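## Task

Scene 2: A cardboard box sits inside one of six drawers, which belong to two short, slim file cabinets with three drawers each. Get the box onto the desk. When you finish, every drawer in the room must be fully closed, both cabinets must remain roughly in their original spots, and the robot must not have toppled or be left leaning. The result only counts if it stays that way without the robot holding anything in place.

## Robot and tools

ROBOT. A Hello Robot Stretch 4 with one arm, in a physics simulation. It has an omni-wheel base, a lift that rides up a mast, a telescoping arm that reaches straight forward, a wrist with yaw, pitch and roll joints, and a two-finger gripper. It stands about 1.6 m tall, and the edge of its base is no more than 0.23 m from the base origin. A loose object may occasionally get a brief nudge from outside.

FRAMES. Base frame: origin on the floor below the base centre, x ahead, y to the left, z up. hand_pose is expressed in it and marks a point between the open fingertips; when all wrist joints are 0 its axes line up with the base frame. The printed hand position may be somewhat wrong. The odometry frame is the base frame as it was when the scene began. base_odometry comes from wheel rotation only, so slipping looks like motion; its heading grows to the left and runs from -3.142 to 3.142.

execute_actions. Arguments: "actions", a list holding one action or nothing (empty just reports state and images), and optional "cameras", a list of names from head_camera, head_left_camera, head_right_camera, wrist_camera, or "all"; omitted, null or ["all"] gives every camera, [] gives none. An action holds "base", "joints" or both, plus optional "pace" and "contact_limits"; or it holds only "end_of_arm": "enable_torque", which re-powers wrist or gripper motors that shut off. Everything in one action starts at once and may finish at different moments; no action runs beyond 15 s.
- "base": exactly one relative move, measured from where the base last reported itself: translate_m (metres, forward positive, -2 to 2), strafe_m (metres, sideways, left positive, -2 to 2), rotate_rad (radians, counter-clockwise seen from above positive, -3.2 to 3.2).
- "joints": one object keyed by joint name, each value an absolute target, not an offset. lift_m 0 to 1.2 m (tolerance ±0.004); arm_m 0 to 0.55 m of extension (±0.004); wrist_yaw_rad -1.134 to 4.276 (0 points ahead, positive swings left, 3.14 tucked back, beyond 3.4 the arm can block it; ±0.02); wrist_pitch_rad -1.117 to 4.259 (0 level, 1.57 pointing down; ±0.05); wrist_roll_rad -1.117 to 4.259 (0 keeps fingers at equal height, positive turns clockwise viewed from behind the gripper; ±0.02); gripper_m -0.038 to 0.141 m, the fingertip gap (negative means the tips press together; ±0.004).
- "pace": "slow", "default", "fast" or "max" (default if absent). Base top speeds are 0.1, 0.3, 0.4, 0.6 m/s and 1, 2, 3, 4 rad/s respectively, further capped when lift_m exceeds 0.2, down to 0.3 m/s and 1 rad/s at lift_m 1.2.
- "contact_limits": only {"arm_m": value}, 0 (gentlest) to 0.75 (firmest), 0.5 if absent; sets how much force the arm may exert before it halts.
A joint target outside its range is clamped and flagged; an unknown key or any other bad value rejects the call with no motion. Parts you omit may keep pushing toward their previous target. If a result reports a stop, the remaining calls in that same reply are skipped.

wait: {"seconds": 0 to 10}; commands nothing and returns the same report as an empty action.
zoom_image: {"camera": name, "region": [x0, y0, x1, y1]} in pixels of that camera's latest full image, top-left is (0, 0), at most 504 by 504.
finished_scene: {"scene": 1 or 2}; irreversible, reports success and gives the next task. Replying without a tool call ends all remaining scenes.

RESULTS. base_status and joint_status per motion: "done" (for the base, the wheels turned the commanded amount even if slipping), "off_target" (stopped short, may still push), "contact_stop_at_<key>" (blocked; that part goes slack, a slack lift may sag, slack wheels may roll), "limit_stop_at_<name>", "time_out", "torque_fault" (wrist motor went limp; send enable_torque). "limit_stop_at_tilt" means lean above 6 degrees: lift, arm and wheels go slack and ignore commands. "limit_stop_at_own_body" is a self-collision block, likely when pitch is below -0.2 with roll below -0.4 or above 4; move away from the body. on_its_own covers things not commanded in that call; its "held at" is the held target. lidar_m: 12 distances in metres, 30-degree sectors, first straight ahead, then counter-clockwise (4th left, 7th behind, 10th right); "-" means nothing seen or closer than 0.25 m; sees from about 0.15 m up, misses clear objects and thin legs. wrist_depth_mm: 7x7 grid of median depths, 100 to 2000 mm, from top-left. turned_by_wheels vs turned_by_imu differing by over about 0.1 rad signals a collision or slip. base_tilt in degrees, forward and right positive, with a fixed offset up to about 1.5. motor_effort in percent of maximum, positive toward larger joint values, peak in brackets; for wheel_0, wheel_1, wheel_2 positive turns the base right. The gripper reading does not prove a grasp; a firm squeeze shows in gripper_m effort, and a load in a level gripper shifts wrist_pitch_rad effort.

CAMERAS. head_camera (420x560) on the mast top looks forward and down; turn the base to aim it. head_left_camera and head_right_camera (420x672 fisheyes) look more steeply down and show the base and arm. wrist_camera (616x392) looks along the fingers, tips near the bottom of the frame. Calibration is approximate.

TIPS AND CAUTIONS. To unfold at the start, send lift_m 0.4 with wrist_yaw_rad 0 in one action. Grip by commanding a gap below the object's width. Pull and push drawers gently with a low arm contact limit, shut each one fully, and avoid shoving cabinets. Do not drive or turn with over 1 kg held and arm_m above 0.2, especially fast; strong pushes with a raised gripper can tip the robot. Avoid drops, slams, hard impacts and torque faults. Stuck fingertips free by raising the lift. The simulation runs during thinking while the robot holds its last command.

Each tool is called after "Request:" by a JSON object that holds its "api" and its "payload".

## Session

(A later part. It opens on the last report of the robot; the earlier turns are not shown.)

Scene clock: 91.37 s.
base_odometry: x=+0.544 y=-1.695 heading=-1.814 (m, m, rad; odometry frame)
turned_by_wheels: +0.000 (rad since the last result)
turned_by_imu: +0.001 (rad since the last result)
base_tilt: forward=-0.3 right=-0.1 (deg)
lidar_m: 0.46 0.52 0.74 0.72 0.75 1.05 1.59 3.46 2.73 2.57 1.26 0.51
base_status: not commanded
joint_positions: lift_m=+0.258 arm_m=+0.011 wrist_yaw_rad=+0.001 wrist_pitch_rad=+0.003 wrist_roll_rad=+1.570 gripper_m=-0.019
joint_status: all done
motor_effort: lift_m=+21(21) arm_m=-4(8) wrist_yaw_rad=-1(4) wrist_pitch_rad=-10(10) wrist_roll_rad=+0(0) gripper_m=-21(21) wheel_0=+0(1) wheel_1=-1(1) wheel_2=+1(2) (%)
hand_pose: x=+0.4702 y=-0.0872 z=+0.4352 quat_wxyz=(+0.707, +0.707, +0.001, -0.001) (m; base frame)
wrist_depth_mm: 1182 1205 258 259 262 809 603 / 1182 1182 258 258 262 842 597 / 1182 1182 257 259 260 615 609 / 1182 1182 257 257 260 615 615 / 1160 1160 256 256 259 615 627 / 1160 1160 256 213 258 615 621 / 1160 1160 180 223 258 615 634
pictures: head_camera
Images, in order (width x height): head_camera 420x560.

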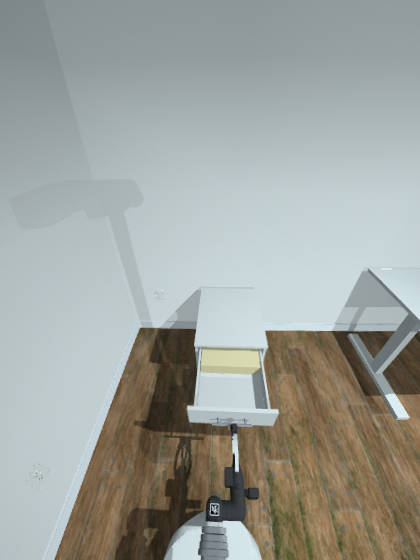

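Request:
{"api": "execute_actions", "payload": {"actions": [{"joints":{"arm_m":0.364},"contact_limits":{"arm_m":0.3}}], "cameras": []}}

Request:
{"api": "execute_actions", "payload": {"actions": [{"joints":{"gripper_m":0.08}}], "cameras": []}}

Request:
{"api": "execute_actions", "payload": {"actions": [{"joints":{"arm_m":0.28}}], "cameras": []}}

Request:
{"api": "execute_actions", "payload": {"actions": [{"joints":{"lift_m":0.105}}], "cameras": []}}

Request:
{"api": "execute_actions", "payload": {"actions": [{"joints":{"arm_m":0.357}}], "cameras": []}}

Request:
{"api": "execute_actions", "payload": {"actions": [{"joints":{"gripper_m":-0.02}}], "cameras": []}}

Request:
{"api": "execute_actions", "payload": {"actions": [{"joints":{"arm_m":0.01}}], "cameras": ["head_camera"]}}

Scene clock: 97.97 s.
base_odometry: x=+0.544 y=-1.695 heading=-1.814 (m, m, rad; odometry frame)
turned_by_wheels: +0.000 (rad since the last result)
turned_by_imu: +0.002 (rad since the last result)
base_tilt: forward=-0.3 right=-0.1 (deg)
lidar_m: 0.79 1.07 0.74 0.71 0.74 1.03 1.59 3.43 2.72 2.61 1.26 0.85
base_status: not commanded
joint_positions: lift_m=+0.258 arm_m=+0.363 wrist_yaw_rad=-0.001 wrist_pitch_rad=+0.002 wrist_roll_rad=+1.570 gripper_m=-0.020
joint_status: all done
motor_effort: lift_m=+21(21) arm_m=+7(2) wrist_yaw_rad=+4(4) wrist_pitch_rad=-7(10) wrist_roll_rad=+0(0) gripper_m=-17(19) wheel_0=+1(1) wheel_1=+0(1) wheel_2=-2(2) (%)
contact_limits: arm_m 0.3
hand_pose: x=+0.8221 y=-0.0878 z=+0.4356 quat_wxyz=(+0.707, +0.707, +0.000, -0.001) (m; base frame)
wrist_depth_mm: 831 842 253 254 256 259 - / 831 831 252 253 256 258 259 / 820 831 252 253 254 256 259 / 820 820 252 253 254 256 227 / 820 831 251 252 253 256 227 / 809 809 250 208 253 255 227 / 809 820 180 211 252 254 -
pictures: none
No camera images: the call's "cameras" was empty. Leave "cameras" out to get every camera's image.

Scene clock: 99.70 s.
base_odometry: x=+0.544 y=-1.695 heading=-1.814 (m, m, rad; odometry frame)
turned_by_wheels: +0.000 (rad since the last result)
turned_by_imu: +0.001 (rad since the last result)
base_tilt: forward=-0.3 right=-0.1 (deg)
lidar_m: 0.82 1.07 0.76 0.72 0.74 1.04 1.58 3.44 2.70 2.60 1.27 0.87
base_status: not commanded
joint_positions: lift_m=+0.258 arm_m=+0.363 wrist_yaw_rad=+0.000 wrist_pitch_rad=+0.002 wrist_roll_rad=+1.570 gripper_m=+0.080
joint_status: all done
motor_effort: lift_m=+21(21) arm_m=+5(7) wrist_yaw_rad=+2(5) wrist_pitch_rad=-8(7) wrist_roll_rad=+0(0) gripper_m=-3(20) wheel_0=+1(1) wheel_1=+0(0) wheel_2=-2(2) (%)
hand_pose: x=+0.8225 y=-0.0875 z=+0.4356 quat_wxyz=(+0.707, +0.707, +0.001, -0.001) (m; base frame)
wrist_depth_mm: 831 820 252 253 256 258 - / 820 831 252 253 255 256 258 / 831 831 251 252 254 256 257 / 809 820 250 252 254 256 227 / 820 820 250 251 253 255 228 / 820 820 218 250 218 255 227 / 809 820 248 156 252 254 -
pictures: none
No camera images: the call's "cameras" was empty. Leave "cameras" out to get every camera's image.

Scene clock: 100.90 s.
base_odometry: x=+0.544 y=-1.695 heading=-1.814 (m, m, rad; odometry frame)
turned_by_wheels: +0.000 (rad since the last result)
turned_by_imu: +0.001 (rad since the last result)
base_tilt: forward=-0.3 right=-0.1 (deg)
lidar_m: 0.79 1.06 0.74 0.71 0.76 1.05 1.58 3.44 2.72 2.60 1.27 0.87
base_status: not commanded
joint_positions: lift_m=+0.258 arm_m=+0.281 wrist_yaw_rad=+0.000 wrist_pitch_rad=+0.002 wrist_roll_rad=+1.570 gripper_m=+0.080
joint_status: all done
motor_effort: lift_m=+21(21) arm_m=-4(9) wrist_yaw_rad=+1(3) wrist_pitch_rad=-7(7) wrist_roll_rad=+0(0) gripper_m=-2(1) wheel_0=+1(1) wheel_1=+0(0) wheel_2=-1(2) (%)
hand_pose: x=+0.7402 y=-0.0874 z=+0.4355 quat_wxyz=(+0.707, +0.707, +0.001, -0.001) (m; base frame)
wrist_depth_mm: 917 917 917 917 946 759 564 / 917 904 336 338 340 342 343 / 904 917 334 336 338 340 343 / 904 904 332 334 338 340 342 / 904 904 332 336 336 340 342 / 904 904 218 334 219 338 342 / 904 891 330 156 334 324 340
pictures: none
No camera images: the call's "cameras" was empty. Leave "cameras" out to get every camera's image.

Scene clock: 102.60 s.
base_odometry: x=+0.544 y=-1.695 heading=-1.814 (m, m, rad; odometry frame)
turned_by_wheels: +0.000 (rad since the last result)
turned_by_imu: +0.001 (rad since the last result)
base_tilt: forward=-0.3 right=-0.1 (deg)
lidar_m: 0.80 1.06 0.74 0.72 0.76 1.03 1.57 3.46 2.73 2.59 1.26 0.87
base_status: not commanded
joint_positions: lift_m=+0.105 arm_m=+0.281 wrist_yaw_rad=+0.000 wrist_pitch_rad=+0.002 wrist_roll_rad=+1.570 gripper_m=+0.080
joint_status: all done
motor_effort: lift_m=+18(19) arm_m=-4(4) wrist_yaw_rad=+1(1) wrist_pitch_rad=-7(7) wrist_roll_rad=+0(0) gripper_m=-2(1) wheel_0=+1(1) wheel_1=+0(0) wheel_2=-1(1) (%)
hand_pose: x=+0.7402 y=-0.0874 z=+0.2828 quat_wxyz=(+0.707, +0.707, +0.001, -0.001) (m; base frame)
wrist_depth_mm: 904 917 931 931 878 488 384 / 330 332 334 338 340 342 370 / 330 332 332 334 338 340 343 / 329 330 334 336 338 340 351 / 329 330 332 334 336 338 342 / 327 329 218 332 218 338 340 / 327 327 330 156 336 327 340
pictures: none
No camera images: the call's "cameras" was empty. Leave "cameras" out to get every camera's image.

Scene clock: 103.77 s.
base_odometry: x=+0.544 y=-1.695 heading=-1.814 (m, m, rad; odometry frame)
turned_by_wheels: +0.000 (rad since the last result)
turned_by_imu: +0.000 (rad since the last result)
base_tilt: forward=-0.3 right=-0.1 (deg)
lidar_m: 0.79 1.06 0.74 0.72 0.75 1.03 1.57 3.44 2.73 2.58 1.24 0.86
base_status: not commanded
joint_positions: lift_m=+0.105 arm_m=+0.356 wrist_yaw_rad=+0.000 wrist_pitch_rad=+0.002 wrist_roll_rad=+1.570 gripper_m=+0.080
joint_status: all done
motor_effort: lift_m=+18(18) arm_m=+5(4) wrist_yaw_rad=+1(2) wrist_pitch_rad=-8(8) wrist_roll_rad=+0(0) gripper_m=-1(1) wheel_0=+1(1) wheel_1=+0(0) wheel_2=-1(1) (%)
hand_pose: x=+0.8156 y=-0.0874 z=+0.2828 quat_wxyz=(+0.707, +0.707, +0.001, -0.001) (m; base frame)
wrist_depth_mm: 255 257 259 260 263 265 - / 255 257 259 259 262 265 266 / 255 257 258 260 263 264 264 / 254 256 257 258 260 263 231 / 253 255 257 258 260 262 231 / 253 254 219 258 219 262 231 / 252 253 255 156 259 262 -
pictures: none
No camera images: the call's "cameras" was empty. Leave "cameras" out to get every camera's image.

Scene clock: 105.50 s.
base_odometry: x=+0.544 y=-1.695 heading=-1.814 (m, m, rad; odometry frame)
turned_by_wheels: +0.000 (rad since the last result)
turned_by_imu: +0.001 (rad since the last result)
base_tilt: forward=-0.3 right=-0.1 (deg)
lidar_m: 0.81 1.05 0.75 0.71 0.74 1.03 1.59 3.45 2.72 2.59 1.27 0.86
base_status: not commanded
joint_positions: lift_m=+0.105 arm_m=+0.356 wrist_yaw_rad=+0.001 wrist_pitch_rad=+0.003 wrist_roll_rad=+1.570 gripper_m=-0.019
joint_status: all done
motor_effort: lift_m=+18(18) arm_m=+3(5) wrist_yaw_rad=-1(1) wrist_pitch_rad=-11(11) wrist_roll_rad=+0(0) gripper_m=-20(19) wheel_0=+1(1) wheel_1=+0(0) wheel_2=+0(1) (%)
hand_pose: x=+0.8159 y=-0.0872 z=+0.2824 quat_wxyz=(+0.707, +0.707, +0.001, -0.001) (m; base frame)
wrist_depth_mm: 255 257 255 258 259 264 - / 255 255 255 257 259 264 266 / 254 255 256 256 258 263 265 / 253 256 254 256 257 262 248 / 252 255 254 255 257 262 230 / 252 254 252 213 255 262 230 / 251 253 180 220 255 260 -
pictures: none
No camera images: the call's "cameras" was empty. Leave "cameras" out to get every camera's image.

Scene clock: 107.63 s.
base_odometry: x=+0.544 y=-1.695 heading=-1.814 (m, m, rad; odometry frame)
turned_by_wheels: +0.000 (rad since the last result)
turned_by_imu: +0.001 (rad since the last result)
base_tilt: forward=-0.3 right=-0.1 (deg)
lidar_m: 0.48 1.03 0.75 0.71 0.76 1.03 1.57 3.46 2.74 2.59 1.26 0.50
base_status: not commanded
joint_positions: lift_m=+0.105 arm_m=+0.011 wrist_yaw_rad=+0.002 wrist_pitch_rad=+0.006 wrist_roll_rad=+1.570 gripper_m=-0.019
joint_status: all done
motor_effort: lift_m=+19(19) arm_m=-6(6) wrist_yaw_rad=-4(5) wrist_pitch_rad=-18(17) wrist_roll_rad=+0(0) gripper_m=-19(18) wheel_0=+1(1) wheel_1=+0(0) wheel_2=+2(2) (%)
hand_pose: x=+0.4707 y=-0.0869 z=+0.2818 quat_wxyz=(+0.707, +0.707, +0.003, -0.001) (m; base frame)
wrist_depth_mm: 1182 1182 257 259 260 525 387 / 1182 1182 257 258 260 539 394 / 1182 1182 256 258 259 554 399 / 1160 1160 256 257 259 554 397 / 1160 1160 256 256 259 569 407 / 1160 1182 255 207 258 564 410 / 1160 1160 178 195 257 462 410
pictures: head_camera
Images, in order (width x height): head_camera 420x560.

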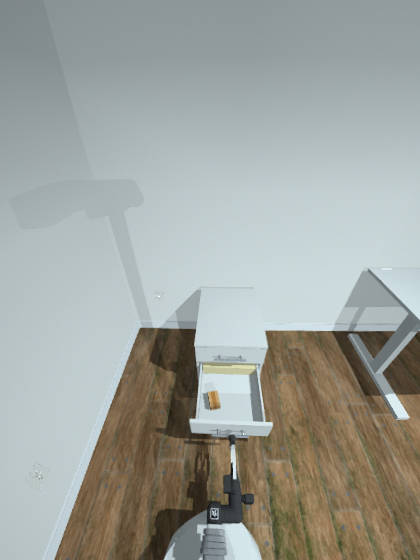

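Request:
{"api": "execute_actions", "payload": {"actions": [{"joints":{"gripper_m":0.1}}], "cameras": []}}

Request:
{"api": "execute_actions", "payload": {"actions": [{"base":{"translate_m":-0.06},"joints":{"arm_m":0}}], "cameras": []}}

Request:
{"api": "execute_actions", "payload": {"actions": [{"joints":{"lift_m":0.6,"wrist_pitch_rad":1.57,"wrist_roll_rad":0},"base":{"strafe_m":0.085}}], "cameras": []}}

Request:
{"api": "execute_actions", "payload": {"actions": [{"joints":{"arm_m":0.48}}], "cameras": ["wrist_camera"]}}

Scene clock: 113.20 s.
base_odometry: x=+0.544 y=-1.695 heading=-1.814 (m, m, rad; odometry frame)
turned_by_wheels: +0.000 (rad since the last result)
turned_by_imu: +0.002 (rad since the last result)
base_tilt: forward=-0.3 right=-0.1 (deg)
lidar_m: 0.46 1.05 0.76 0.71 0.72 1.03 1.59 3.46 2.71 2.61 1.26 0.50
base_status: not commanded
joint_positions: lift_m=+0.105 arm_m=+0.011 wrist_yaw_rad=+0.000 wrist_pitch_rad=+0.003 wrist_roll_rad=+1.570 gripper_m=+0.100
joint_status: all done
motor_effort: lift_m=+19(19) arm_m=-4(6) wrist_yaw_rad=+0(3) wrist_pitch_rad=-8(16) wrist_roll_rad=+0(0) gripper_m=+1(20) wheel_0=+0(1) wheel_1=+0(0) wheel_2=+1(2) (%)
hand_pose: x=+0.4702 y=-0.0873 z=+0.2825 quat_wxyz=(+0.707, +0.707, +0.001, -0.001) (m; base frame)
wrist_depth_mm: 1182 1205 264 265 267 535 389 / 1182 1205 263 264 266 549 394 / 1182 1182 262 264 266 559 404 / 1182 1182 262 263 266 569 397 / 1160 1182 260 262 266 569 415 / 1160 1160 216 262 221 535 413 / 1160 1160 262 155 264 496 413
pictures: none
No camera images: the call's "cameras" was empty. Leave "cameras" out to get every camera's image.

Scene clock: 114.47 s.
base_odometry: x=+0.558 y=-1.637 heading=-1.814 (m, m, rad; odometry frame)
turned_by_wheels: +0.000 (rad since the last result)
turned_by_imu: +0.000 (rad since the last result)
base_tilt: forward=-0.3 right=-0.1 (deg)
lidar_m: 0.53 1.05 0.76 0.72 0.74 1.04 1.51 3.42 2.68 3.00 1.29 0.53
base_status: done
joint_positions: lift_m=+0.105 arm_m=+0.001 wrist_yaw_rad=+0.000 wrist_pitch_rad=+0.003 wrist_roll_rad=+1.570 gripper_m=+0.100
joint_status: all done
motor_effort: lift_m=+19(19) arm_m=-4(7) wrist_yaw_rad=+0(0) wrist_pitch_rad=-10(10) wrist_roll_rad=+0(0) gripper_m=-1(0) wheel_0=+0(3) wheel_1=+0(6) wheel_2=-2(5) (%)
hand_pose: x=+0.4602 y=-0.0874 z=+0.2825 quat_wxyz=(+0.707, +0.707, +0.001, -0.001) (m; base frame)
wrist_depth_mm: 1281 1281 1255 1281 904 530 389 / 1229 1255 334 336 759 544 397 / 1255 1229 334 334 683 559 407 / 1229 1255 640 334 336 569 399 / 1229 1229 668 334 334 574 413 / 1229 1255 216 332 221 535 413 / 1229 1229 330 155 334 492 410
pictures: none
No camera images: the call's "cameras" was empty. Leave "cameras" out to get every camera's image.

Scene clock: 115.83 s.
base_odometry: x=+0.641 y=-1.657 heading=-1.814 (m, m, rad; odometry frame)
turned_by_wheels: +0.000 (rad since the last result)
turned_by_imu: +0.000 (rad since the last result)
base_tilt: forward=-0.3 right=-0.1 (deg)
lidar_m: 0.54 0.93 0.65 0.64 0.67 0.90 1.51 3.39 2.78 3.09 1.36 0.54
base_status: done
joint_positions: lift_m=+0.246 arm_m=+0.001 wrist_yaw_rad=+0.000 wrist_pitch_rad=+1.378 wrist_roll_rad=+0.191 gripper_m=+0.100
joint_status: lift_m limit_stop_at_own_body (moved +0.141 of +0.495); wrist_pitch_rad limit_stop_at_own_body (moved +1.375 of +1.567); wrist_roll_rad limit_stop_at_own_body (moved -1.379 of -1.570)
on_its_own: wrist_pitch_rad is held at +1.378, not at your +1.570, since a limit_stop_at_own_body; wrist_roll_rad is held at +0.191, not at your +0.000, since a limit_stop_at_own_body; lift_m is slack since a limit_stop_at_own_body (your +0.600 is given up); arm_m is slack since a limit_stop_at_own_body
motor_effort: lift_m=+20(24) arm_m=+0(4) wrist_yaw_rad=+2(2) wrist_pitch_rad=-2(6) wrist_roll_rad=-1(4) gripper_m=-2(1) wheel_0=+1(9) wheel_1=-2(8) wheel_2=-1(3) (%)
hand_pose: x=+0.2269 y=-0.0874 z=+0.1413 quat_wxyz=(+0.768, +0.074, +0.633, -0.061) (m; base frame)
wrist_depth_mm: 436 430 427 418 415 413 407 / 421 415 413 407 404 399 399 / 410 402 397 394 389 389 382 / 392 392 384 384 377 375 373 / 379 379 377 370 368 364 362 / 370 366 221 362 221 353 349 / 357 359 193 154 343 342 342
pictures: none
No camera images: the call's "cameras" was empty. Leave "cameras" out to get every camera's image.

not run: a stop came earlier in this reply.

Request:
{"api": "execute_actions", "payload": {"actions": [{"joints":{"lift_m":0.6}}], "cameras": []}}

Request:
{"api": "execute_actions", "payload": {"actions": [{"joints":{"arm_m":0.48,"wrist_pitch_rad":1.57,"wrist_roll_rad":0}}], "cameras": ["wrist_camera"]}}

Scene clock: 119.90 s.
base_odometry: x=+0.641 y=-1.657 heading=-1.814 (m, m, rad; odometry frame)
turned_by_wheels: +0.000 (rad since the last result)
turned_by_imu: +0.002 (rad since the last result)
base_tilt: forward=-0.3 right=-0.1 (deg)
lidar_m: 0.55 0.95 0.66 0.63 0.66 0.92 1.52 3.39 2.78 3.10 1.34 0.56
base_status: not commanded
joint_positions: lift_m=+0.600 arm_m=+0.001 wrist_yaw_rad=+0.000 wrist_pitch_rad=+1.378 wrist_roll_rad=+0.191 gripper_m=+0.100
joint_status: all done
on_its_own: wrist_pitch_rad is held at +1.378, not at your +1.570, since a limit_stop_at_own_body; wrist_roll_rad is held at +0.191, not at your +0.000, since a limit_stop_at_own_body; arm_m is slack since a limit_stop_at_own_body
motor_effort: lift_m=+23(23) arm_m=+0(0) wrist_yaw_rad=+2(1) wrist_pitch_rad=-2(2) wrist_roll_rad=+0(0) gripper_m=+1(0) wheel_0=+1(1) wheel_1=-2(2) wheel_2=-1(1) (%)
hand_pose: x=+0.2269 y=-0.0874 z=+0.4949 quat_wxyz=(+0.768, +0.074, +0.633, -0.061) (m; base frame)
wrist_depth_mm: 854 831 492 508 585 809 798 / 831 809 798 798 788 778 778 / 798 788 778 768 768 759 759 / 768 759 750 750 741 732 732 / 741 741 732 723 723 715 715 / 723 723 221 574 221 683 676 / 699 691 484 154 488 668 668
pictures: none
No camera images: the call's "cameras" was empty. Leave "cameras" out to get every camera's image.

Scene clock: 122.37 s.
base_odometry: x=+0.641 y=-1.657 heading=-1.814 (m, m, rad; odometry frame)
turned_by_wheels: +0.000 (rad since the last result)
turned_by_imu: +0.001 (rad since the last result)
base_tilt: forward=-0.3 right=-0.1 (deg)
lidar_m: 0.54 0.94 0.68 0.62 0.67 0.90 1.49 3.37 2.77 3.10 1.34 0.58
base_status: not commanded
joint_positions: lift_m=+0.600 arm_m=+0.479 wrist_yaw_rad=+0.000 wrist_pitch_rad=+1.570 wrist_roll_rad=+0.000 gripper_m=+0.100
joint_status: all done
motor_effort: lift_m=+23(23) arm_m=+5(4) wrist_yaw_rad=+1(2) wrist_pitch_rad=-1(5) wrist_roll_rad=-1(5) gripper_m=-4(1) wheel_0=+1(1) wheel_1=-2(2) wheel_2=-1(1) (%)
hand_pose: x=+0.6504 y=-0.0874 z=+0.4895 quat_wxyz=(+0.707, +0.000, +0.707, +0.000) (m; base frame)
wrist_depth_mm: 723 715 462 462 469 442 723 / 715 723 496 500 500 500 732 / 723 715 500 496 500 500 715 / 715 723 500 445 500 500 715 / 715 715 500 500 500 496 715 / 723 715 221 436 222 392 413 / 707 707 715 154 715 715 715
pictures: wrist_camera
camera_calibration (this result's frames):
wrist_camera: T_world_to_cam=[[-0.021485, -0.999758, -0.00472712, -0.064115], [-0.999064, 0.0216472, -0.0374574, 0.735922], [0.0375507, 0.00391792, -0.999287, 0.687543], [0, 0, 0, 1]] pos_world=[0.708038, -0.0827238, 0.714316]
Images, in order (width x height): wrist_camera 616x392.

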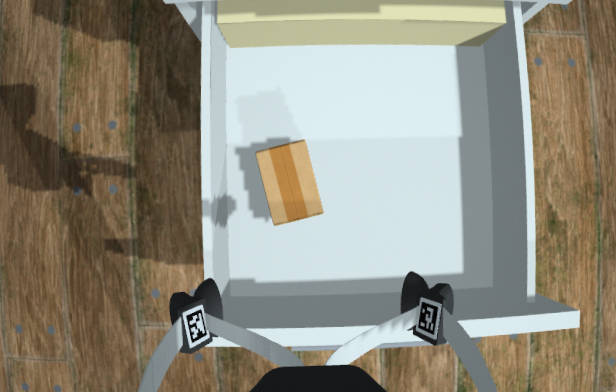

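Request:
{"api": "execute_actions", "payload": {"actions": [{"joints":{"arm_m":0.546,"wrist_roll_rad":-0.25,"gripper_m":0.085},"base":{"translate_m":0.024}}], "cameras": []}}

Request:
{"api": "execute_actions", "payload": {"actions": [{"base":{"strafe_m":0.024},"joints":{"lift_m":0.45}}], "cameras": ["wrist_camera"]}}

Scene clock: 125.90 s.
base_odometry: x=+0.635 y=-1.680 heading=-1.814 (m, m, rad; odometry frame)
turned_by_wheels: +0.000 (rad since the last result)
turned_by_imu: +0.001 (rad since the last result)
base_tilt: forward=-0.3 right=-0.1 (deg)
lidar_m: 0.52 0.92 0.66 0.62 0.66 0.91 1.52 3.43 2.77 3.08 1.35 0.55
base_status: done
joint_positions: lift_m=+0.600 arm_m=+0.545 wrist_yaw_rad=+0.000 wrist_pitch_rad=+1.570 wrist_roll_rad=-0.250 gripper_m=+0.085
joint_status: all done
motor_effort: lift_m=+23(23) arm_m=+4(2) wrist_yaw_rad=+1(1) wrist_pitch_rad=-2(1) wrist_roll_rad=-1(5) gripper_m=-2(0) wheel_0=+2(3) wheel_1=-1(3) wheel_2=+0(5) (%)
hand_pose: x=+0.7164 y=-0.0874 z=+0.4895 quat_wxyz=(+0.702, -0.088, +0.701, +0.088) (m; base frame)
wrist_depth_mm: 723 723 300 262 231 205 - / 723 715 723 424 285 273 249 / 723 723 723 496 496 445 343 / 723 715 500 496 496 500 580 / 723 723 500 449 500 496 715 / 715 723 216 492 213 480 715 / 707 715 424 154 496 430 715
pictures: none
No camera images: the call's "cameras" was empty. Leave "cameras" out to get every camera's image.

Scene clock: 127.60 s.
base_odometry: x=+0.659 y=-1.686 heading=-1.814 (m, m, rad; odometry frame)
turned_by_wheels: +0.000 (rad since the last result)
turned_by_imu: +0.000 (rad since the last result)
base_tilt: forward=-0.3 right=-0.1 (deg)
lidar_m: 0.54 0.90 0.62 0.60 0.64 0.89 1.53 3.43 2.76 3.13 1.37 0.54
base_status: done
joint_positions: lift_m=+0.450 arm_m=+0.545 wrist_yaw_rad=+0.000 wrist_pitch_rad=+1.570 wrist_roll_rad=-0.250 gripper_m=+0.085
joint_status: all done
motor_effort: lift_m=+18(21) arm_m=+5(5) wrist_yaw_rad=+1(1) wrist_pitch_rad=-1(1) wrist_roll_rad=-1(1) gripper_m=+1(2) wheel_0=+0(7) wheel_1=-1(10) wheel_2=-1(1) (%)
hand_pose: x=+0.7164 y=-0.0874 z=+0.3399 quat_wxyz=(+0.702, -0.088, +0.701, +0.088) (m; base frame)
wrist_depth_mm: 574 569 569 273 273 206 - / 564 569 569 349 334 282 272 / 574 564 347 349 347 345 347 / 569 569 347 347 347 345 345 / 569 569 345 296 345 345 345 / 564 569 216 294 214 345 343 / 569 569 345 154 343 343 347
pictures: wrist_camera
camera_calibration (this result's frames):
wrist_camera: T_world_to_cam=[[0.22611, -0.974091, -0.00451191, -0.238604], [-0.973463, -0.225792, -0.0372447, 0.756135], [0.035261, 0.0128136, -0.999296, 0.537999], [0, 0, 0, 1]] pos_world=[0.77105, -0.0685862, 0.564706]
Images, in order (width x height): wrist_camera 616x392.

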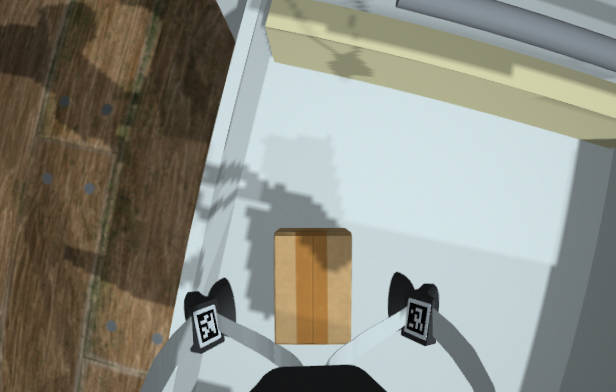

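Request:
{"api": "execute_actions", "payload": {"actions": [{"joints":{"lift_m":0.362}}], "cameras": ["wrist_camera"]}}

Request:
{"api": "execute_actions", "payload": {"actions": [{"joints":{"gripper_m":0.03}}], "cameras": []}}

Request:
{"api": "execute_actions", "payload": {"actions": [{"joints":{"lift_m":1.1}}], "cameras": ["wrist_camera"]}}

Request:
{"api": "execute_actions", "payload": {"actions": [{"base":{"strafe_m":-1.45}}], "cameras": ["wrist_camera"]}}

Scene clock: 131.03 s.
base_odometry: x=+0.659 y=-1.686 heading=-1.814 (m, m, rad; odometry frame)
turned_by_wheels: +0.000 (rad since the last result)
turned_by_imu: +0.001 (rad since the last result)
base_tilt: forward=-0.3 right=-0.1 (deg)
lidar_m: 0.52 0.90 0.64 0.61 0.64 0.88 1.53 3.40 2.81 3.12 1.36 0.52
base_status: not commanded
joint_positions: lift_m=+0.362 arm_m=+0.545 wrist_yaw_rad=+0.000 wrist_pitch_rad=+1.570 wrist_roll_rad=-0.250 gripper_m=+0.085
joint_status: all done
motor_effort: lift_m=+18(24) arm_m=+4(4) wrist_yaw_rad=+1(1) wrist_pitch_rad=-1(1) wrist_roll_rad=-2(1) gripper_m=-2(1) wheel_0=+0(1) wheel_1=-1(1) wheel_2=-1(1) (%)
hand_pose: x=+0.7164 y=-0.0874 z=+0.2519 quat_wxyz=(+0.702, -0.088, +0.701, +0.088) (m; base frame)
wrist_depth_mm: 480 480 211 259 239 211 - / 480 480 216 259 259 259 257 / 480 477 247 258 258 257 258 / 477 480 258 258 258 258 258 / 477 477 258 208 257 257 258 / 480 211 216 208 207 257 256 / 473 174 257 154 256 256 -
pictures: wrist_camera
camera_calibration (this result's frames):
wrist_camera: T_world_to_cam=[[0.22611, -0.974091, -0.00451194, -0.239001], [-0.973463, -0.225792, -0.0372446, 0.752859], [0.0352609, 0.0128136, -0.999296, 0.450059], [0, 0, 0, 1]] pos_world=[0.771052, -0.0685863, 0.476704]
Images, in order (width x height): wrist_camera 616x392.

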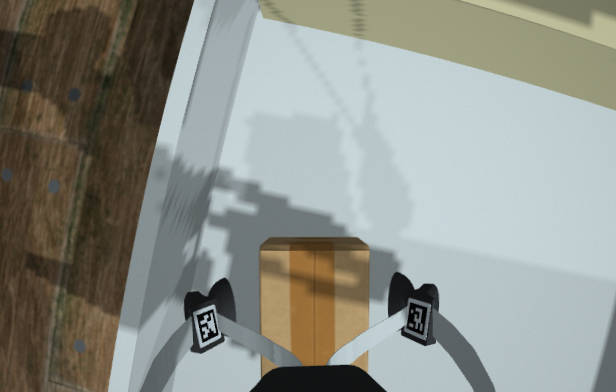

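Scene clock: 132.40 s.
base_odometry: x=+0.659 y=-1.686 heading=-1.814 (m, m, rad; odometry frame)
turned_by_wheels: +0.000 (rad since the last result)
turned_by_imu: +0.001 (rad since the last result)
base_tilt: forward=-0.3 right=-0.1 (deg)
lidar_m: 0.52 0.91 0.65 0.61 0.66 0.90 1.53 3.41 2.80 3.10 1.37 0.51
base_status: not commanded
joint_positions: lift_m=+0.362 arm_m=+0.545 wrist_yaw_rad=+0.000 wrist_pitch_rad=+1.570 wrist_roll_rad=-0.250 gripper_m=+0.030
joint_status: all done
motor_effort: lift_m=+18(18) arm_m=+5(5) wrist_yaw_rad=+1(1) wrist_pitch_rad=-2(1) wrist_roll_rad=-1(2) gripper_m=-10(15) wheel_0=+0(0) wheel_1=-1(1) wheel_2=-1(1) (%)
hand_pose: x=+0.7164 y=-0.0874 z=+0.2519 quat_wxyz=(+0.702, -0.088, +0.701, +0.088) (m; base frame)
wrist_depth_mm: 484 477 211 260 239 212 - / 480 477 216 259 258 258 257 / 477 480 248 259 258 257 258 / 480 477 258 257 258 257 257 / 477 477 258 200 257 256 257 / 477 211 204 198 198 256 255 / 477 173 257 197 257 256 -
pictures: none
No camera images: the call's "cameras" was empty. Leave "cameras" out to get every camera's image.

Scene clock: 136.13 s.
base_odometry: x=+0.659 y=-1.686 heading=-1.814 (m, m, rad; odometry frame)
turned_by_wheels: +0.000 (rad since the last result)
turned_by_imu: +0.001 (rad since the last result)
base_tilt: forward=-0.3 right=-0.1 (deg)
lidar_m: 0.53 0.91 0.64 0.60 0.64 0.88 1.53 3.43 2.81 3.12 1.37 0.52
base_status: not commanded
joint_positions: lift_m=+1.100 arm_m=+0.545 wrist_yaw_rad=+0.000 wrist_pitch_rad=+1.570 wrist_roll_rad=-0.250 gripper_m=+0.030
joint_status: all done
motor_effort: lift_m=+23(25) arm_m=+5(5) wrist_yaw_rad=+1(1) wrist_pitch_rad=+0(1) wrist_roll_rad=-1(2) gripper_m=-14(14) wheel_0=+0(0) wheel_1=-1(1) wheel_2=-1(1) (%)
hand_pose: x=+0.7164 y=-0.0874 z=+0.9895 quat_wxyz=(+0.702, -0.088, +0.701, +0.088) (m; base frame)
wrist_depth_mm: 917 1229 1229 707 699 699 1160 / 960 1229 1255 699 699 699 1205 / 1008 1255 1205 750 699 699 1229 / 1060 1255 1205 1008 991 1229 1205 / 1118 1255 1205 200 991 1205 1205 / 1138 1229 204 198 198 1229 1229 / 1182 1229 1138 197 1229 1205 1229
pictures: wrist_camera
camera_calibration (this result's frames):
wrist_camera: T_world_to_cam=[[0.226113, -0.974091, -0.00451188, -0.235676], [-0.973463, -0.225795, -0.0372448, 0.780333], [0.035261, 0.0128137, -0.999296, 1.1871], [0, 0, 0, 1]] pos_world=[0.771056, -0.0685861, 1.21427]
Images, in order (width x height): wrist_camera 616x392.

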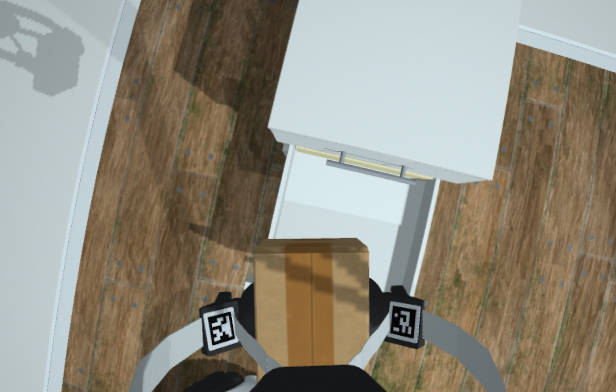

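Scene clock: 142.30 s.
base_odometry: x=-0.749 y=-1.337 heading=-1.814 (m, m, rad; odometry frame)
turned_by_wheels: +0.000 (rad since the last result)
turned_by_imu: +0.012 (rad since the last result)
base_tilt: forward=-0.3 right=-0.1 (deg)
lidar_m: 0.63 0.69 1.18 2.07 2.17 2.28 3.32 1.55 1.56 1.64 0.98 0.68
base_status: done
joint_positions: lift_m=+1.100 arm_m=+0.545 wrist_yaw_rad=+0.000 wrist_pitch_rad=+1.570 wrist_roll_rad=-0.250 gripper_m=+0.030
joint_status: not commanded
motor_effort: lift_m=+23(23) arm_m=+4(5) wrist_yaw_rad=+1(1) wrist_pitch_rad=-2(1) wrist_roll_rad=-1(1) gripper_m=-16(16) wheel_0=+1(8) wheel_1=+0(9) wheel_2=+0(3) (%)
hand_pose: x=+0.7164 y=-0.0874 z=+0.9895 quat_wxyz=(+0.702, -0.088, +0.701, +0.088) (m; base frame)
wrist_depth_mm: 1255 500 500 500 496 496 496 / 1255 496 496 496 492 496 496 / 1229 496 496 492 492 496 496 / 1229 496 496 496 496 496 492 / 1229 1229 492 200 492 492 492 / 1229 1229 204 198 197 496 492 / 1229 1205 1160 197 1205 1205 1229
pictures: wrist_camera
camera_calibration (this result's frames):
wrist_camera: T_world_to_cam=[[0.226113, -0.974091, -0.0045118, -0.235679], [-0.973463, -0.225795, -0.0372451, 0.780349], [0.0352614, 0.0128137, -0.999296, 1.18715], [0, 0, 0, 1]] pos_world=[0.77107, -0.0685861, 1.21432]
Images, in order (width x height): wrist_camera 616x392.

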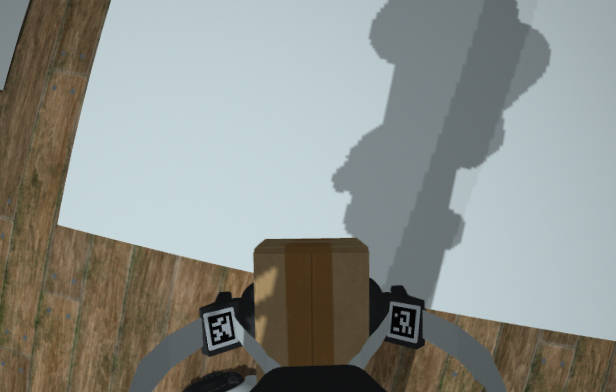

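Request:
{"api": "execute_actions", "payload": {"actions": [{"base":{"translate_m":0.18},"pace":"slow"}], "cameras": []}}

Request:
{"api": "execute_actions", "payload": {"actions": [{"joints":{"lift_m":0.862}}], "cameras": []}}

Request:
{"api": "execute_actions", "payload": {"actions": [{"joints":{"gripper_m":0.1}}], "cameras": []}}

Request:
{"api": "execute_actions", "payload": {"actions": [{"joints":{"lift_m":0.98}}], "cameras": ["wrist_camera"]}}

Request:
{"api": "execute_actions", "payload": {"actions": [{"joints":{"arm_m":0},"base":{"translate_m":-0.25}}], "cameras": []}}

Request:
{"api": "execute_actions", "payload": {"actions": [{"joints":{"lift_m":0.147,"wrist_pitch_rad":0,"wrist_roll_rad":0,"gripper_m":0},"base":{"strafe_m":1.34}}], "cameras": ["wrist_camera","head_camera"]}}

Scene clock: 149.50 s.
base_odometry: x=-0.792 y=-1.511 heading=-1.814 (m, m, rad; odometry frame)
turned_by_wheels: +0.000 (rad since the last result)
turned_by_imu: +0.002 (rad since the last result)
base_tilt: forward=-0.3 right=-0.1 (deg)
lidar_m: 0.45 0.48 1.12 1.32 2.16 2.34 3.54 1.71 1.73 1.64 0.71 0.48
base_status: done
joint_positions: lift_m=+1.100 arm_m=+0.545 wrist_yaw_rad=+0.000 wrist_pitch_rad=+1.570 wrist_roll_rad=-0.250 gripper_m=+0.030
joint_status: not commanded
motor_effort: lift_m=+23(23) arm_m=+4(5) wrist_yaw_rad=+1(1) wrist_pitch_rad=-1(1) wrist_roll_rad=-1(1) gripper_m=-15(13) wheel_0=+2(2) wheel_1=+1(5) wheel_2=-1(8) (%)
hand_pose: x=+0.7164 y=-0.0874 z=+0.9895 quat_wxyz=(+0.702, -0.088, +0.701, +0.088) (m; base frame)
wrist_depth_mm: 1229 496 496 496 496 496 496 / 1255 496 500 496 496 496 496 / 1205 500 496 496 496 496 496 / 1229 496 492 492 496 492 496 / 496 496 496 200 492 492 492 / 492 492 204 198 198 492 488 / 492 496 488 198 492 492 488
pictures: none
No camera images: the call's "cameras" was empty. Leave "cameras" out to get every camera's image.

Scene clock: 151.57 s.
base_odometry: x=-0.792 y=-1.511 heading=-1.814 (m, m, rad; odometry frame)
turned_by_wheels: +0.000 (rad since the last result)
turned_by_imu: +0.001 (rad since the last result)
base_tilt: forward=-0.3 right=-0.1 (deg)
lidar_m: 0.47 0.49 1.12 1.29 2.14 2.33 3.53 1.69 1.73 1.65 0.70 0.51
base_status: not commanded
joint_positions: lift_m=+0.862 arm_m=+0.545 wrist_yaw_rad=+0.000 wrist_pitch_rad=+1.570 wrist_roll_rad=-0.250 gripper_m=+0.030
joint_status: all done
motor_effort: lift_m=+18(22) arm_m=+5(4) wrist_yaw_rad=+1(1) wrist_pitch_rad=+0(1) wrist_roll_rad=-1(1) gripper_m=-16(15) wheel_0=+2(2) wheel_1=+1(1) wheel_2=-1(1) (%)
hand_pose: x=+0.7164 y=-0.0874 z=+0.7519 quat_wxyz=(+0.702, -0.088, +0.701, +0.088) (m; base frame)
wrist_depth_mm: 256 256 256 256 256 255 - / 257 256 255 256 256 255 255 / 257 256 256 256 255 254 254 / 256 255 255 255 255 255 255 / 255 255 254 200 255 254 254 / 255 254 204 198 198 254 252 / 254 254 254 197 254 253 -
pictures: none
No camera images: the call's "cameras" was empty. Leave "cameras" out to get every camera's image.

Scene clock: 153.10 s.
base_odometry: x=-0.792 y=-1.511 heading=-1.814 (m, m, rad; odometry frame)
turned_by_wheels: +0.000 (rad since the last result)
turned_by_imu: +0.001 (rad since the last result)
base_tilt: forward=-0.3 right=-0.1 (deg)
lidar_m: 0.45 0.50 1.12 1.29 2.15 2.36 3.53 1.70 1.74 1.64 0.70 0.50
base_status: not commanded
joint_positions: lift_m=+0.862 arm_m=+0.545 wrist_yaw_rad=+0.000 wrist_pitch_rad=+1.570 wrist_roll_rad=-0.250 gripper_m=+0.100
joint_status: all done
motor_effort: lift_m=+18(18) arm_m=+4(4) wrist_yaw_rad=+1(1) wrist_pitch_rad=-1(2) wrist_roll_rad=-1(1) gripper_m=+1(18) wheel_0=+2(2) wheel_1=+1(1) wheel_2=-1(0) (%)
hand_pose: x=+0.7163 y=-0.0874 z=+0.7519 quat_wxyz=(+0.702, -0.088, +0.701, +0.088) (m; base frame)
wrist_depth_mm: 257 257 256 255 257 255 - / 257 256 257 256 255 256 256 / 256 255 255 256 256 255 256 / 255 256 255 255 255 254 255 / 255 255 254 204 254 254 254 / 255 255 207 204 204 253 254 / 255 253 255 154 253 253 -
pictures: none
No camera images: the call's "cameras" was empty. Leave "cameras" out to get every camera's image.

Scene clock: 154.63 s.
base_odometry: x=-0.792 y=-1.511 heading=-1.814 (m, m, rad; odometry frame)
turned_by_wheels: +0.000 (rad since the last result)
turned_by_imu: +0.001 (rad since the last result)
base_tilt: forward=-0.3 right=-0.1 (deg)
lidar_m: 0.45 0.49 1.11 1.31 2.15 2.34 3.54 1.71 1.72 1.64 0.69 0.52
base_status: not commanded
joint_positions: lift_m=+0.980 arm_m=+0.545 wrist_yaw_rad=+0.000 wrist_pitch_rad=+1.570 wrist_roll_rad=-0.250 gripper_m=+0.100
joint_status: all done
motor_effort: lift_m=+23(25) arm_m=+5(5) wrist_yaw_rad=+1(1) wrist_pitch_rad=-2(2) wrist_roll_rad=-1(1) gripper_m=-3(2) wheel_0=+2(2) wheel_1=+1(1) wheel_2=-1(1) (%)
hand_pose: x=+0.7163 y=-0.0874 z=+0.8695 quat_wxyz=(+0.702, -0.088, +0.701, +0.088) (m; base frame)
wrist_depth_mm: 377 377 375 375 375 375 375 / 375 377 375 373 375 375 375 / 375 375 375 375 375 375 373 / 375 373 373 375 373 373 373 / 375 375 373 322 373 373 370 / 373 375 222 322 221 370 370 / 373 370 373 154 370 370 373
pictures: wrist_camera
camera_calibration (this result's frames):
wrist_camera: T_world_to_cam=[[0.226132, -0.974086, -0.00456195, -0.236179], [-0.973466, -0.225814, -0.0370292, 0.775644], [0.0350395, 0.0128144, -0.999304, 1.06738], [0, 0, 0, 1]] pos_world=[0.77107, -0.068585, 1.09428]
Images, in order (width x height): wrist_camera 616x392.

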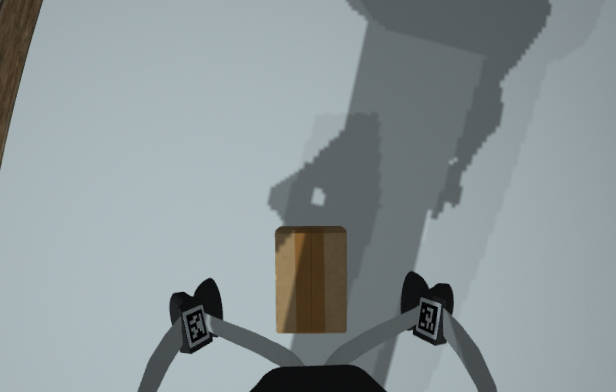

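Scene clock: 157.27 s.
base_odometry: x=-0.732 y=-1.269 heading=-1.814 (m, m, rad; odometry frame)
turned_by_wheels: +0.000 (rad since the last result)
turned_by_imu: +0.002 (rad since the last result)
base_tilt: forward=-0.3 right=-0.1 (deg)
lidar_m: 0.71 0.75 1.22 2.06 2.17 2.27 3.25 1.59 1.52 1.63 1.05 0.75
base_status: done
joint_positions: lift_m=+0.980 arm_m=+0.001 wrist_yaw_rad=+0.000 wrist_pitch_rad=+1.570 wrist_roll_rad=-0.250 gripper_m=+0.100
joint_status: all done
motor_effort: lift_m=+23(23) arm_m=-4(2) wrist_yaw_rad=+2(0) wrist_pitch_rad=-2(2) wrist_roll_rad=-1(1) gripper_m=+0(3) wheel_0=+1(5) wheel_1=+1(6) wheel_2=+0(9) (%)
hand_pose: x=+0.1718 y=-0.0874 z=+0.8695 quat_wxyz=(+0.702, -0.088, +0.701, +0.088) (m; base frame)
wrist_depth_mm: 1118 1098 1098 1118 1118 1098 1098 / 1118 1118 1098 1118 1118 1118 1098 / 1098 1098 1118 1118 1118 1098 1118 / 1078 1098 1118 1098 1118 1118 1098 / 1118 1098 878 878 1098 1098 1098 / 1118 1118 221 878 221 1098 1098 / 1098 1098 891 154 1098 1098 1098
pictures: none
No camera images: the call's "cameras" was empty. Leave "cameras" out to get every camera's image.

Scene clock: 163.07 s.
base_odometry: x=+0.569 y=-1.591 heading=-1.814 (m, m, rad; odometry frame)
turned_by_wheels: +0.000 (rad since the last result)
turned_by_imu: -0.003 (rad since the last result)
base_tilt: forward=-0.3 right=-0.1 (deg)
lidar_m: 0.57 1.06 0.76 0.72 0.75 1.05 1.46 3.37 2.69 3.01 1.30 0.63
base_status: done
joint_positions: lift_m=+0.147 arm_m=+0.001 wrist_yaw_rad=+0.000 wrist_pitch_rad=+0.003 wrist_roll_rad=+0.000 gripper_m=+0.000
joint_status: all done
motor_effort: lift_m=+18(22) arm_m=-4(4) wrist_yaw_rad=+1(2) wrist_pitch_rad=-9(14) wrist_roll_rad=+0(3) gripper_m=-5(6) wheel_0=+2(7) wheel_1=-1(7) wheel_2=+0(4) (%)
hand_pose: x=+0.4601 y=-0.0874 z=+0.3246 quat_wxyz=(+1.000, +0.000, +0.001, +0.000) (m; base frame)
wrist_depth_mm: 1255 1336 1308 1336 1336 1308 1308 / 1205 1308 1308 1308 1308 1336 1281 / 1205 1308 1336 732 723 1308 1308 / 1182 1336 732 723 732 1308 1308 / 1160 384 384 384 382 382 1308 / 1138 387 384 204 379 379 1160 / 931 387 169 185 181 379 809
pictures: head_camera, wrist_camera
camera_calibration (this result's frames):
wrist_camera: T_world_to_cam=[[0.00458249, -0.999762, -0.0213113, -0.0756126], [0.0335119, 0.021453, -0.999208, 0.376651], [0.999428, 0.00386468, 0.0336023, -0.247993], [0, 0, 0, 1]] pos_world=[0.235575, -0.0827165, 0.383075]
Images, in order (width x height): head_camera 420x560, wrist_camera 616x392.

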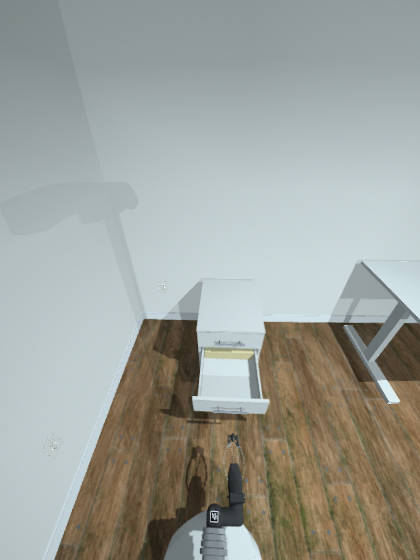

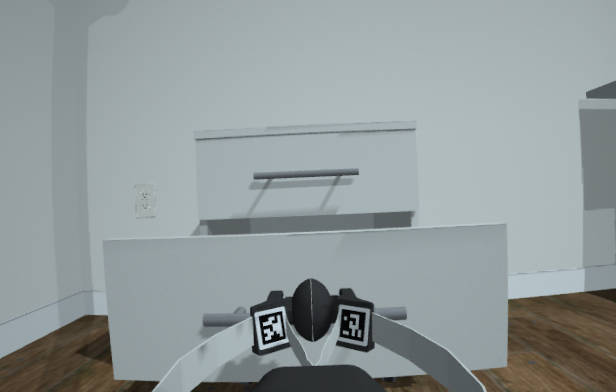

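Request:
{"api": "execute_actions", "payload": {"actions": [{"joints":{"arm_m":0.53},"contact_limits":{"arm_m":0.2}}], "cameras": []}}

Request:
{"api": "execute_actions", "payload": {"actions": [{"joints":{"arm_m":0.35}}], "cameras": ["wrist_camera"]}}

Scene clock: 166.10 s.
base_odometry: x=+0.569 y=-1.591 heading=-1.814 (m, m, rad; odometry frame)
turned_by_wheels: +0.000 (rad since the last result)
turned_by_imu: +0.001 (rad since the last result)
base_tilt: forward=-0.3 right=-0.1 (deg)
lidar_m: 0.80 1.03 0.75 0.72 0.78 1.04 1.46 3.36 2.67 3.00 1.28 0.87
base_status: not commanded
joint_positions: lift_m=+0.147 arm_m=+0.178 wrist_yaw_rad=+0.000 wrist_pitch_rad=+0.002 wrist_roll_rad=+0.000 gripper_m=+0.000
joint_status: arm_m contact_stop (moved +0.177 of +0.529)
on_its_own: arm_m is slack since a contact_stop (your +0.530 is given up)
motor_effort: lift_m=+19(19) arm_m=+0(16) wrist_yaw_rad=+2(29) wrist_pitch_rad=-8(10) wrist_roll_rad=+0(0) gripper_m=-2(9) wheel_0=+0(2) wheel_1=+0(2) wheel_2=+1(8) (%)
contact_limits: arm_m 0.2
hand_pose: x=+0.6375 y=-0.0875 z=+0.3247 quat_wxyz=(+1.000, +0.000, +0.001, +0.000) (m; base frame)
wrist_depth_mm: 1138 1138 1160 1138 1160 1138 1138 / 1138 1138 1138 1160 1160 1138 1118 / 1138 1138 554 549 544 1138 1118 / 1138 1118 549 549 549 1138 1118 / 1118 1138 445 442 439 436 1118 / 1118 1138 442 204 439 439 1098 / 960 878 169 185 181 778 820
pictures: none
No camera images: the call's "cameras" was empty. Leave "cameras" out to get every camera's image.

not run: a stop came earlier in this reply.

Request:
{"api": "execute_actions", "payload": {"actions": [{"joints":{"arm_m":0.53},"contact_limits":{"arm_m":0.25},"pace":"slow"}], "cameras": []}}

Request:
{"api": "execute_actions", "payload": {"actions": [{"joints":{"arm_m":0.35}}], "cameras": ["wrist_camera"]}}

Scene clock: 171.67 s.
base_odometry: x=+0.569 y=-1.591 heading=-1.814 (m, m, rad; odometry frame)
turned_by_wheels: +0.000 (rad since the last result)
turned_by_imu: +0.002 (rad since the last result)
base_tilt: forward=-0.3 right=-0.1 (deg)
lidar_m: 0.91 1.06 0.75 0.72 0.75 1.06 1.46 3.32 2.68 3.01 1.31 0.98
base_status: not commanded
joint_positions: lift_m=+0.147 arm_m=+0.491 wrist_yaw_rad=-0.003 wrist_pitch_rad=+0.002 wrist_roll_rad=+0.000 gripper_m=+0.000
joint_status: arm_m contact_stop (moved +0.313 of +0.352)
on_its_own: arm_m is slack since a contact_stop (your +0.530 is given up)
motor_effort: lift_m=+19(19) arm_m=+0(17) wrist_yaw_rad=+9(31) wrist_pitch_rad=-7(7) wrist_roll_rad=+0(0) gripper_m=-4(6) wheel_0=+1(3) wheel_1=+1(3) wheel_2=-1(9) (%)
contact_limits: arm_m 0.25
hand_pose: x=+0.9499 y=-0.0882 z=+0.3247 quat_wxyz=(+1.000, +0.000, +0.001, -0.001) (m; base frame)
wrist_depth_mm: 239 238 237 237 236 235 - / 238 238 237 236 236 235 234 / 238 238 237 236 236 235 234 / 238 237 236 236 236 234 234 / 238 237 236 236 235 235 234 / 237 236 236 204 235 234 234 / 237 236 170 183 194 233 -
pictures: none
No camera images: the call's "cameras" was empty. Leave "cameras" out to get every camera's image.

not run: a stop came earlier in this reply.

Flush.

Request:
{"api": "execute_actions", "payload": {"actions": [{"joints":{"arm_m":0.4}}], "cameras": []}}

Request:
{"api": "finished_scene", "payload": {"scene": 2}}

Scene clock: 173.83 s.
base_odometry: x=+0.569 y=-1.591 heading=-1.814 (m, m, rad; odometry frame)
turned_by_wheels: +0.000 (rad since the last result)
turned_by_imu: +0.001 (rad since the last result)
base_tilt: forward=-0.3 right=-0.2 (deg)
lidar_m: 0.91 1.05 0.76 0.73 0.76 1.06 1.47 3.34 2.67 3.00 1.30 0.97
base_status: not commanded
joint_positions: lift_m=+0.147 arm_m=+0.401 wrist_yaw_rad=+0.000 wrist_pitch_rad=+0.002 wrist_roll_rad=+0.000 gripper_m=+0.000
joint_status: all done
motor_effort: lift_m=+19(18) arm_m=-4(4) wrist_yaw_rad=+1(9) wrist_pitch_rad=-7(8) wrist_roll_rad=+0(0) gripper_m=-5(4) wheel_0=+1(1) wheel_1=+1(1) wheel_2=-1(1) (%)
hand_pose: x=+0.8602 y=-0.0874 z=+0.3247 quat_wxyz=(+1.000, +0.000, +0.001, +0.000) (m; base frame)
wrist_depth_mm: 904 917 904 615 621 330 904 / 904 329 329 327 325 325 904 / 917 329 327 325 325 324 891 / 917 327 327 325 325 322 904 / 904 329 327 327 324 324 891 / 917 327 327 204 324 324 878 / 878 327 169 185 181 322 788
pictures: none
No camera images: the call's "cameras" was empty. Leave "cameras" out to get every camera's image.

The scene is finished: the task was done.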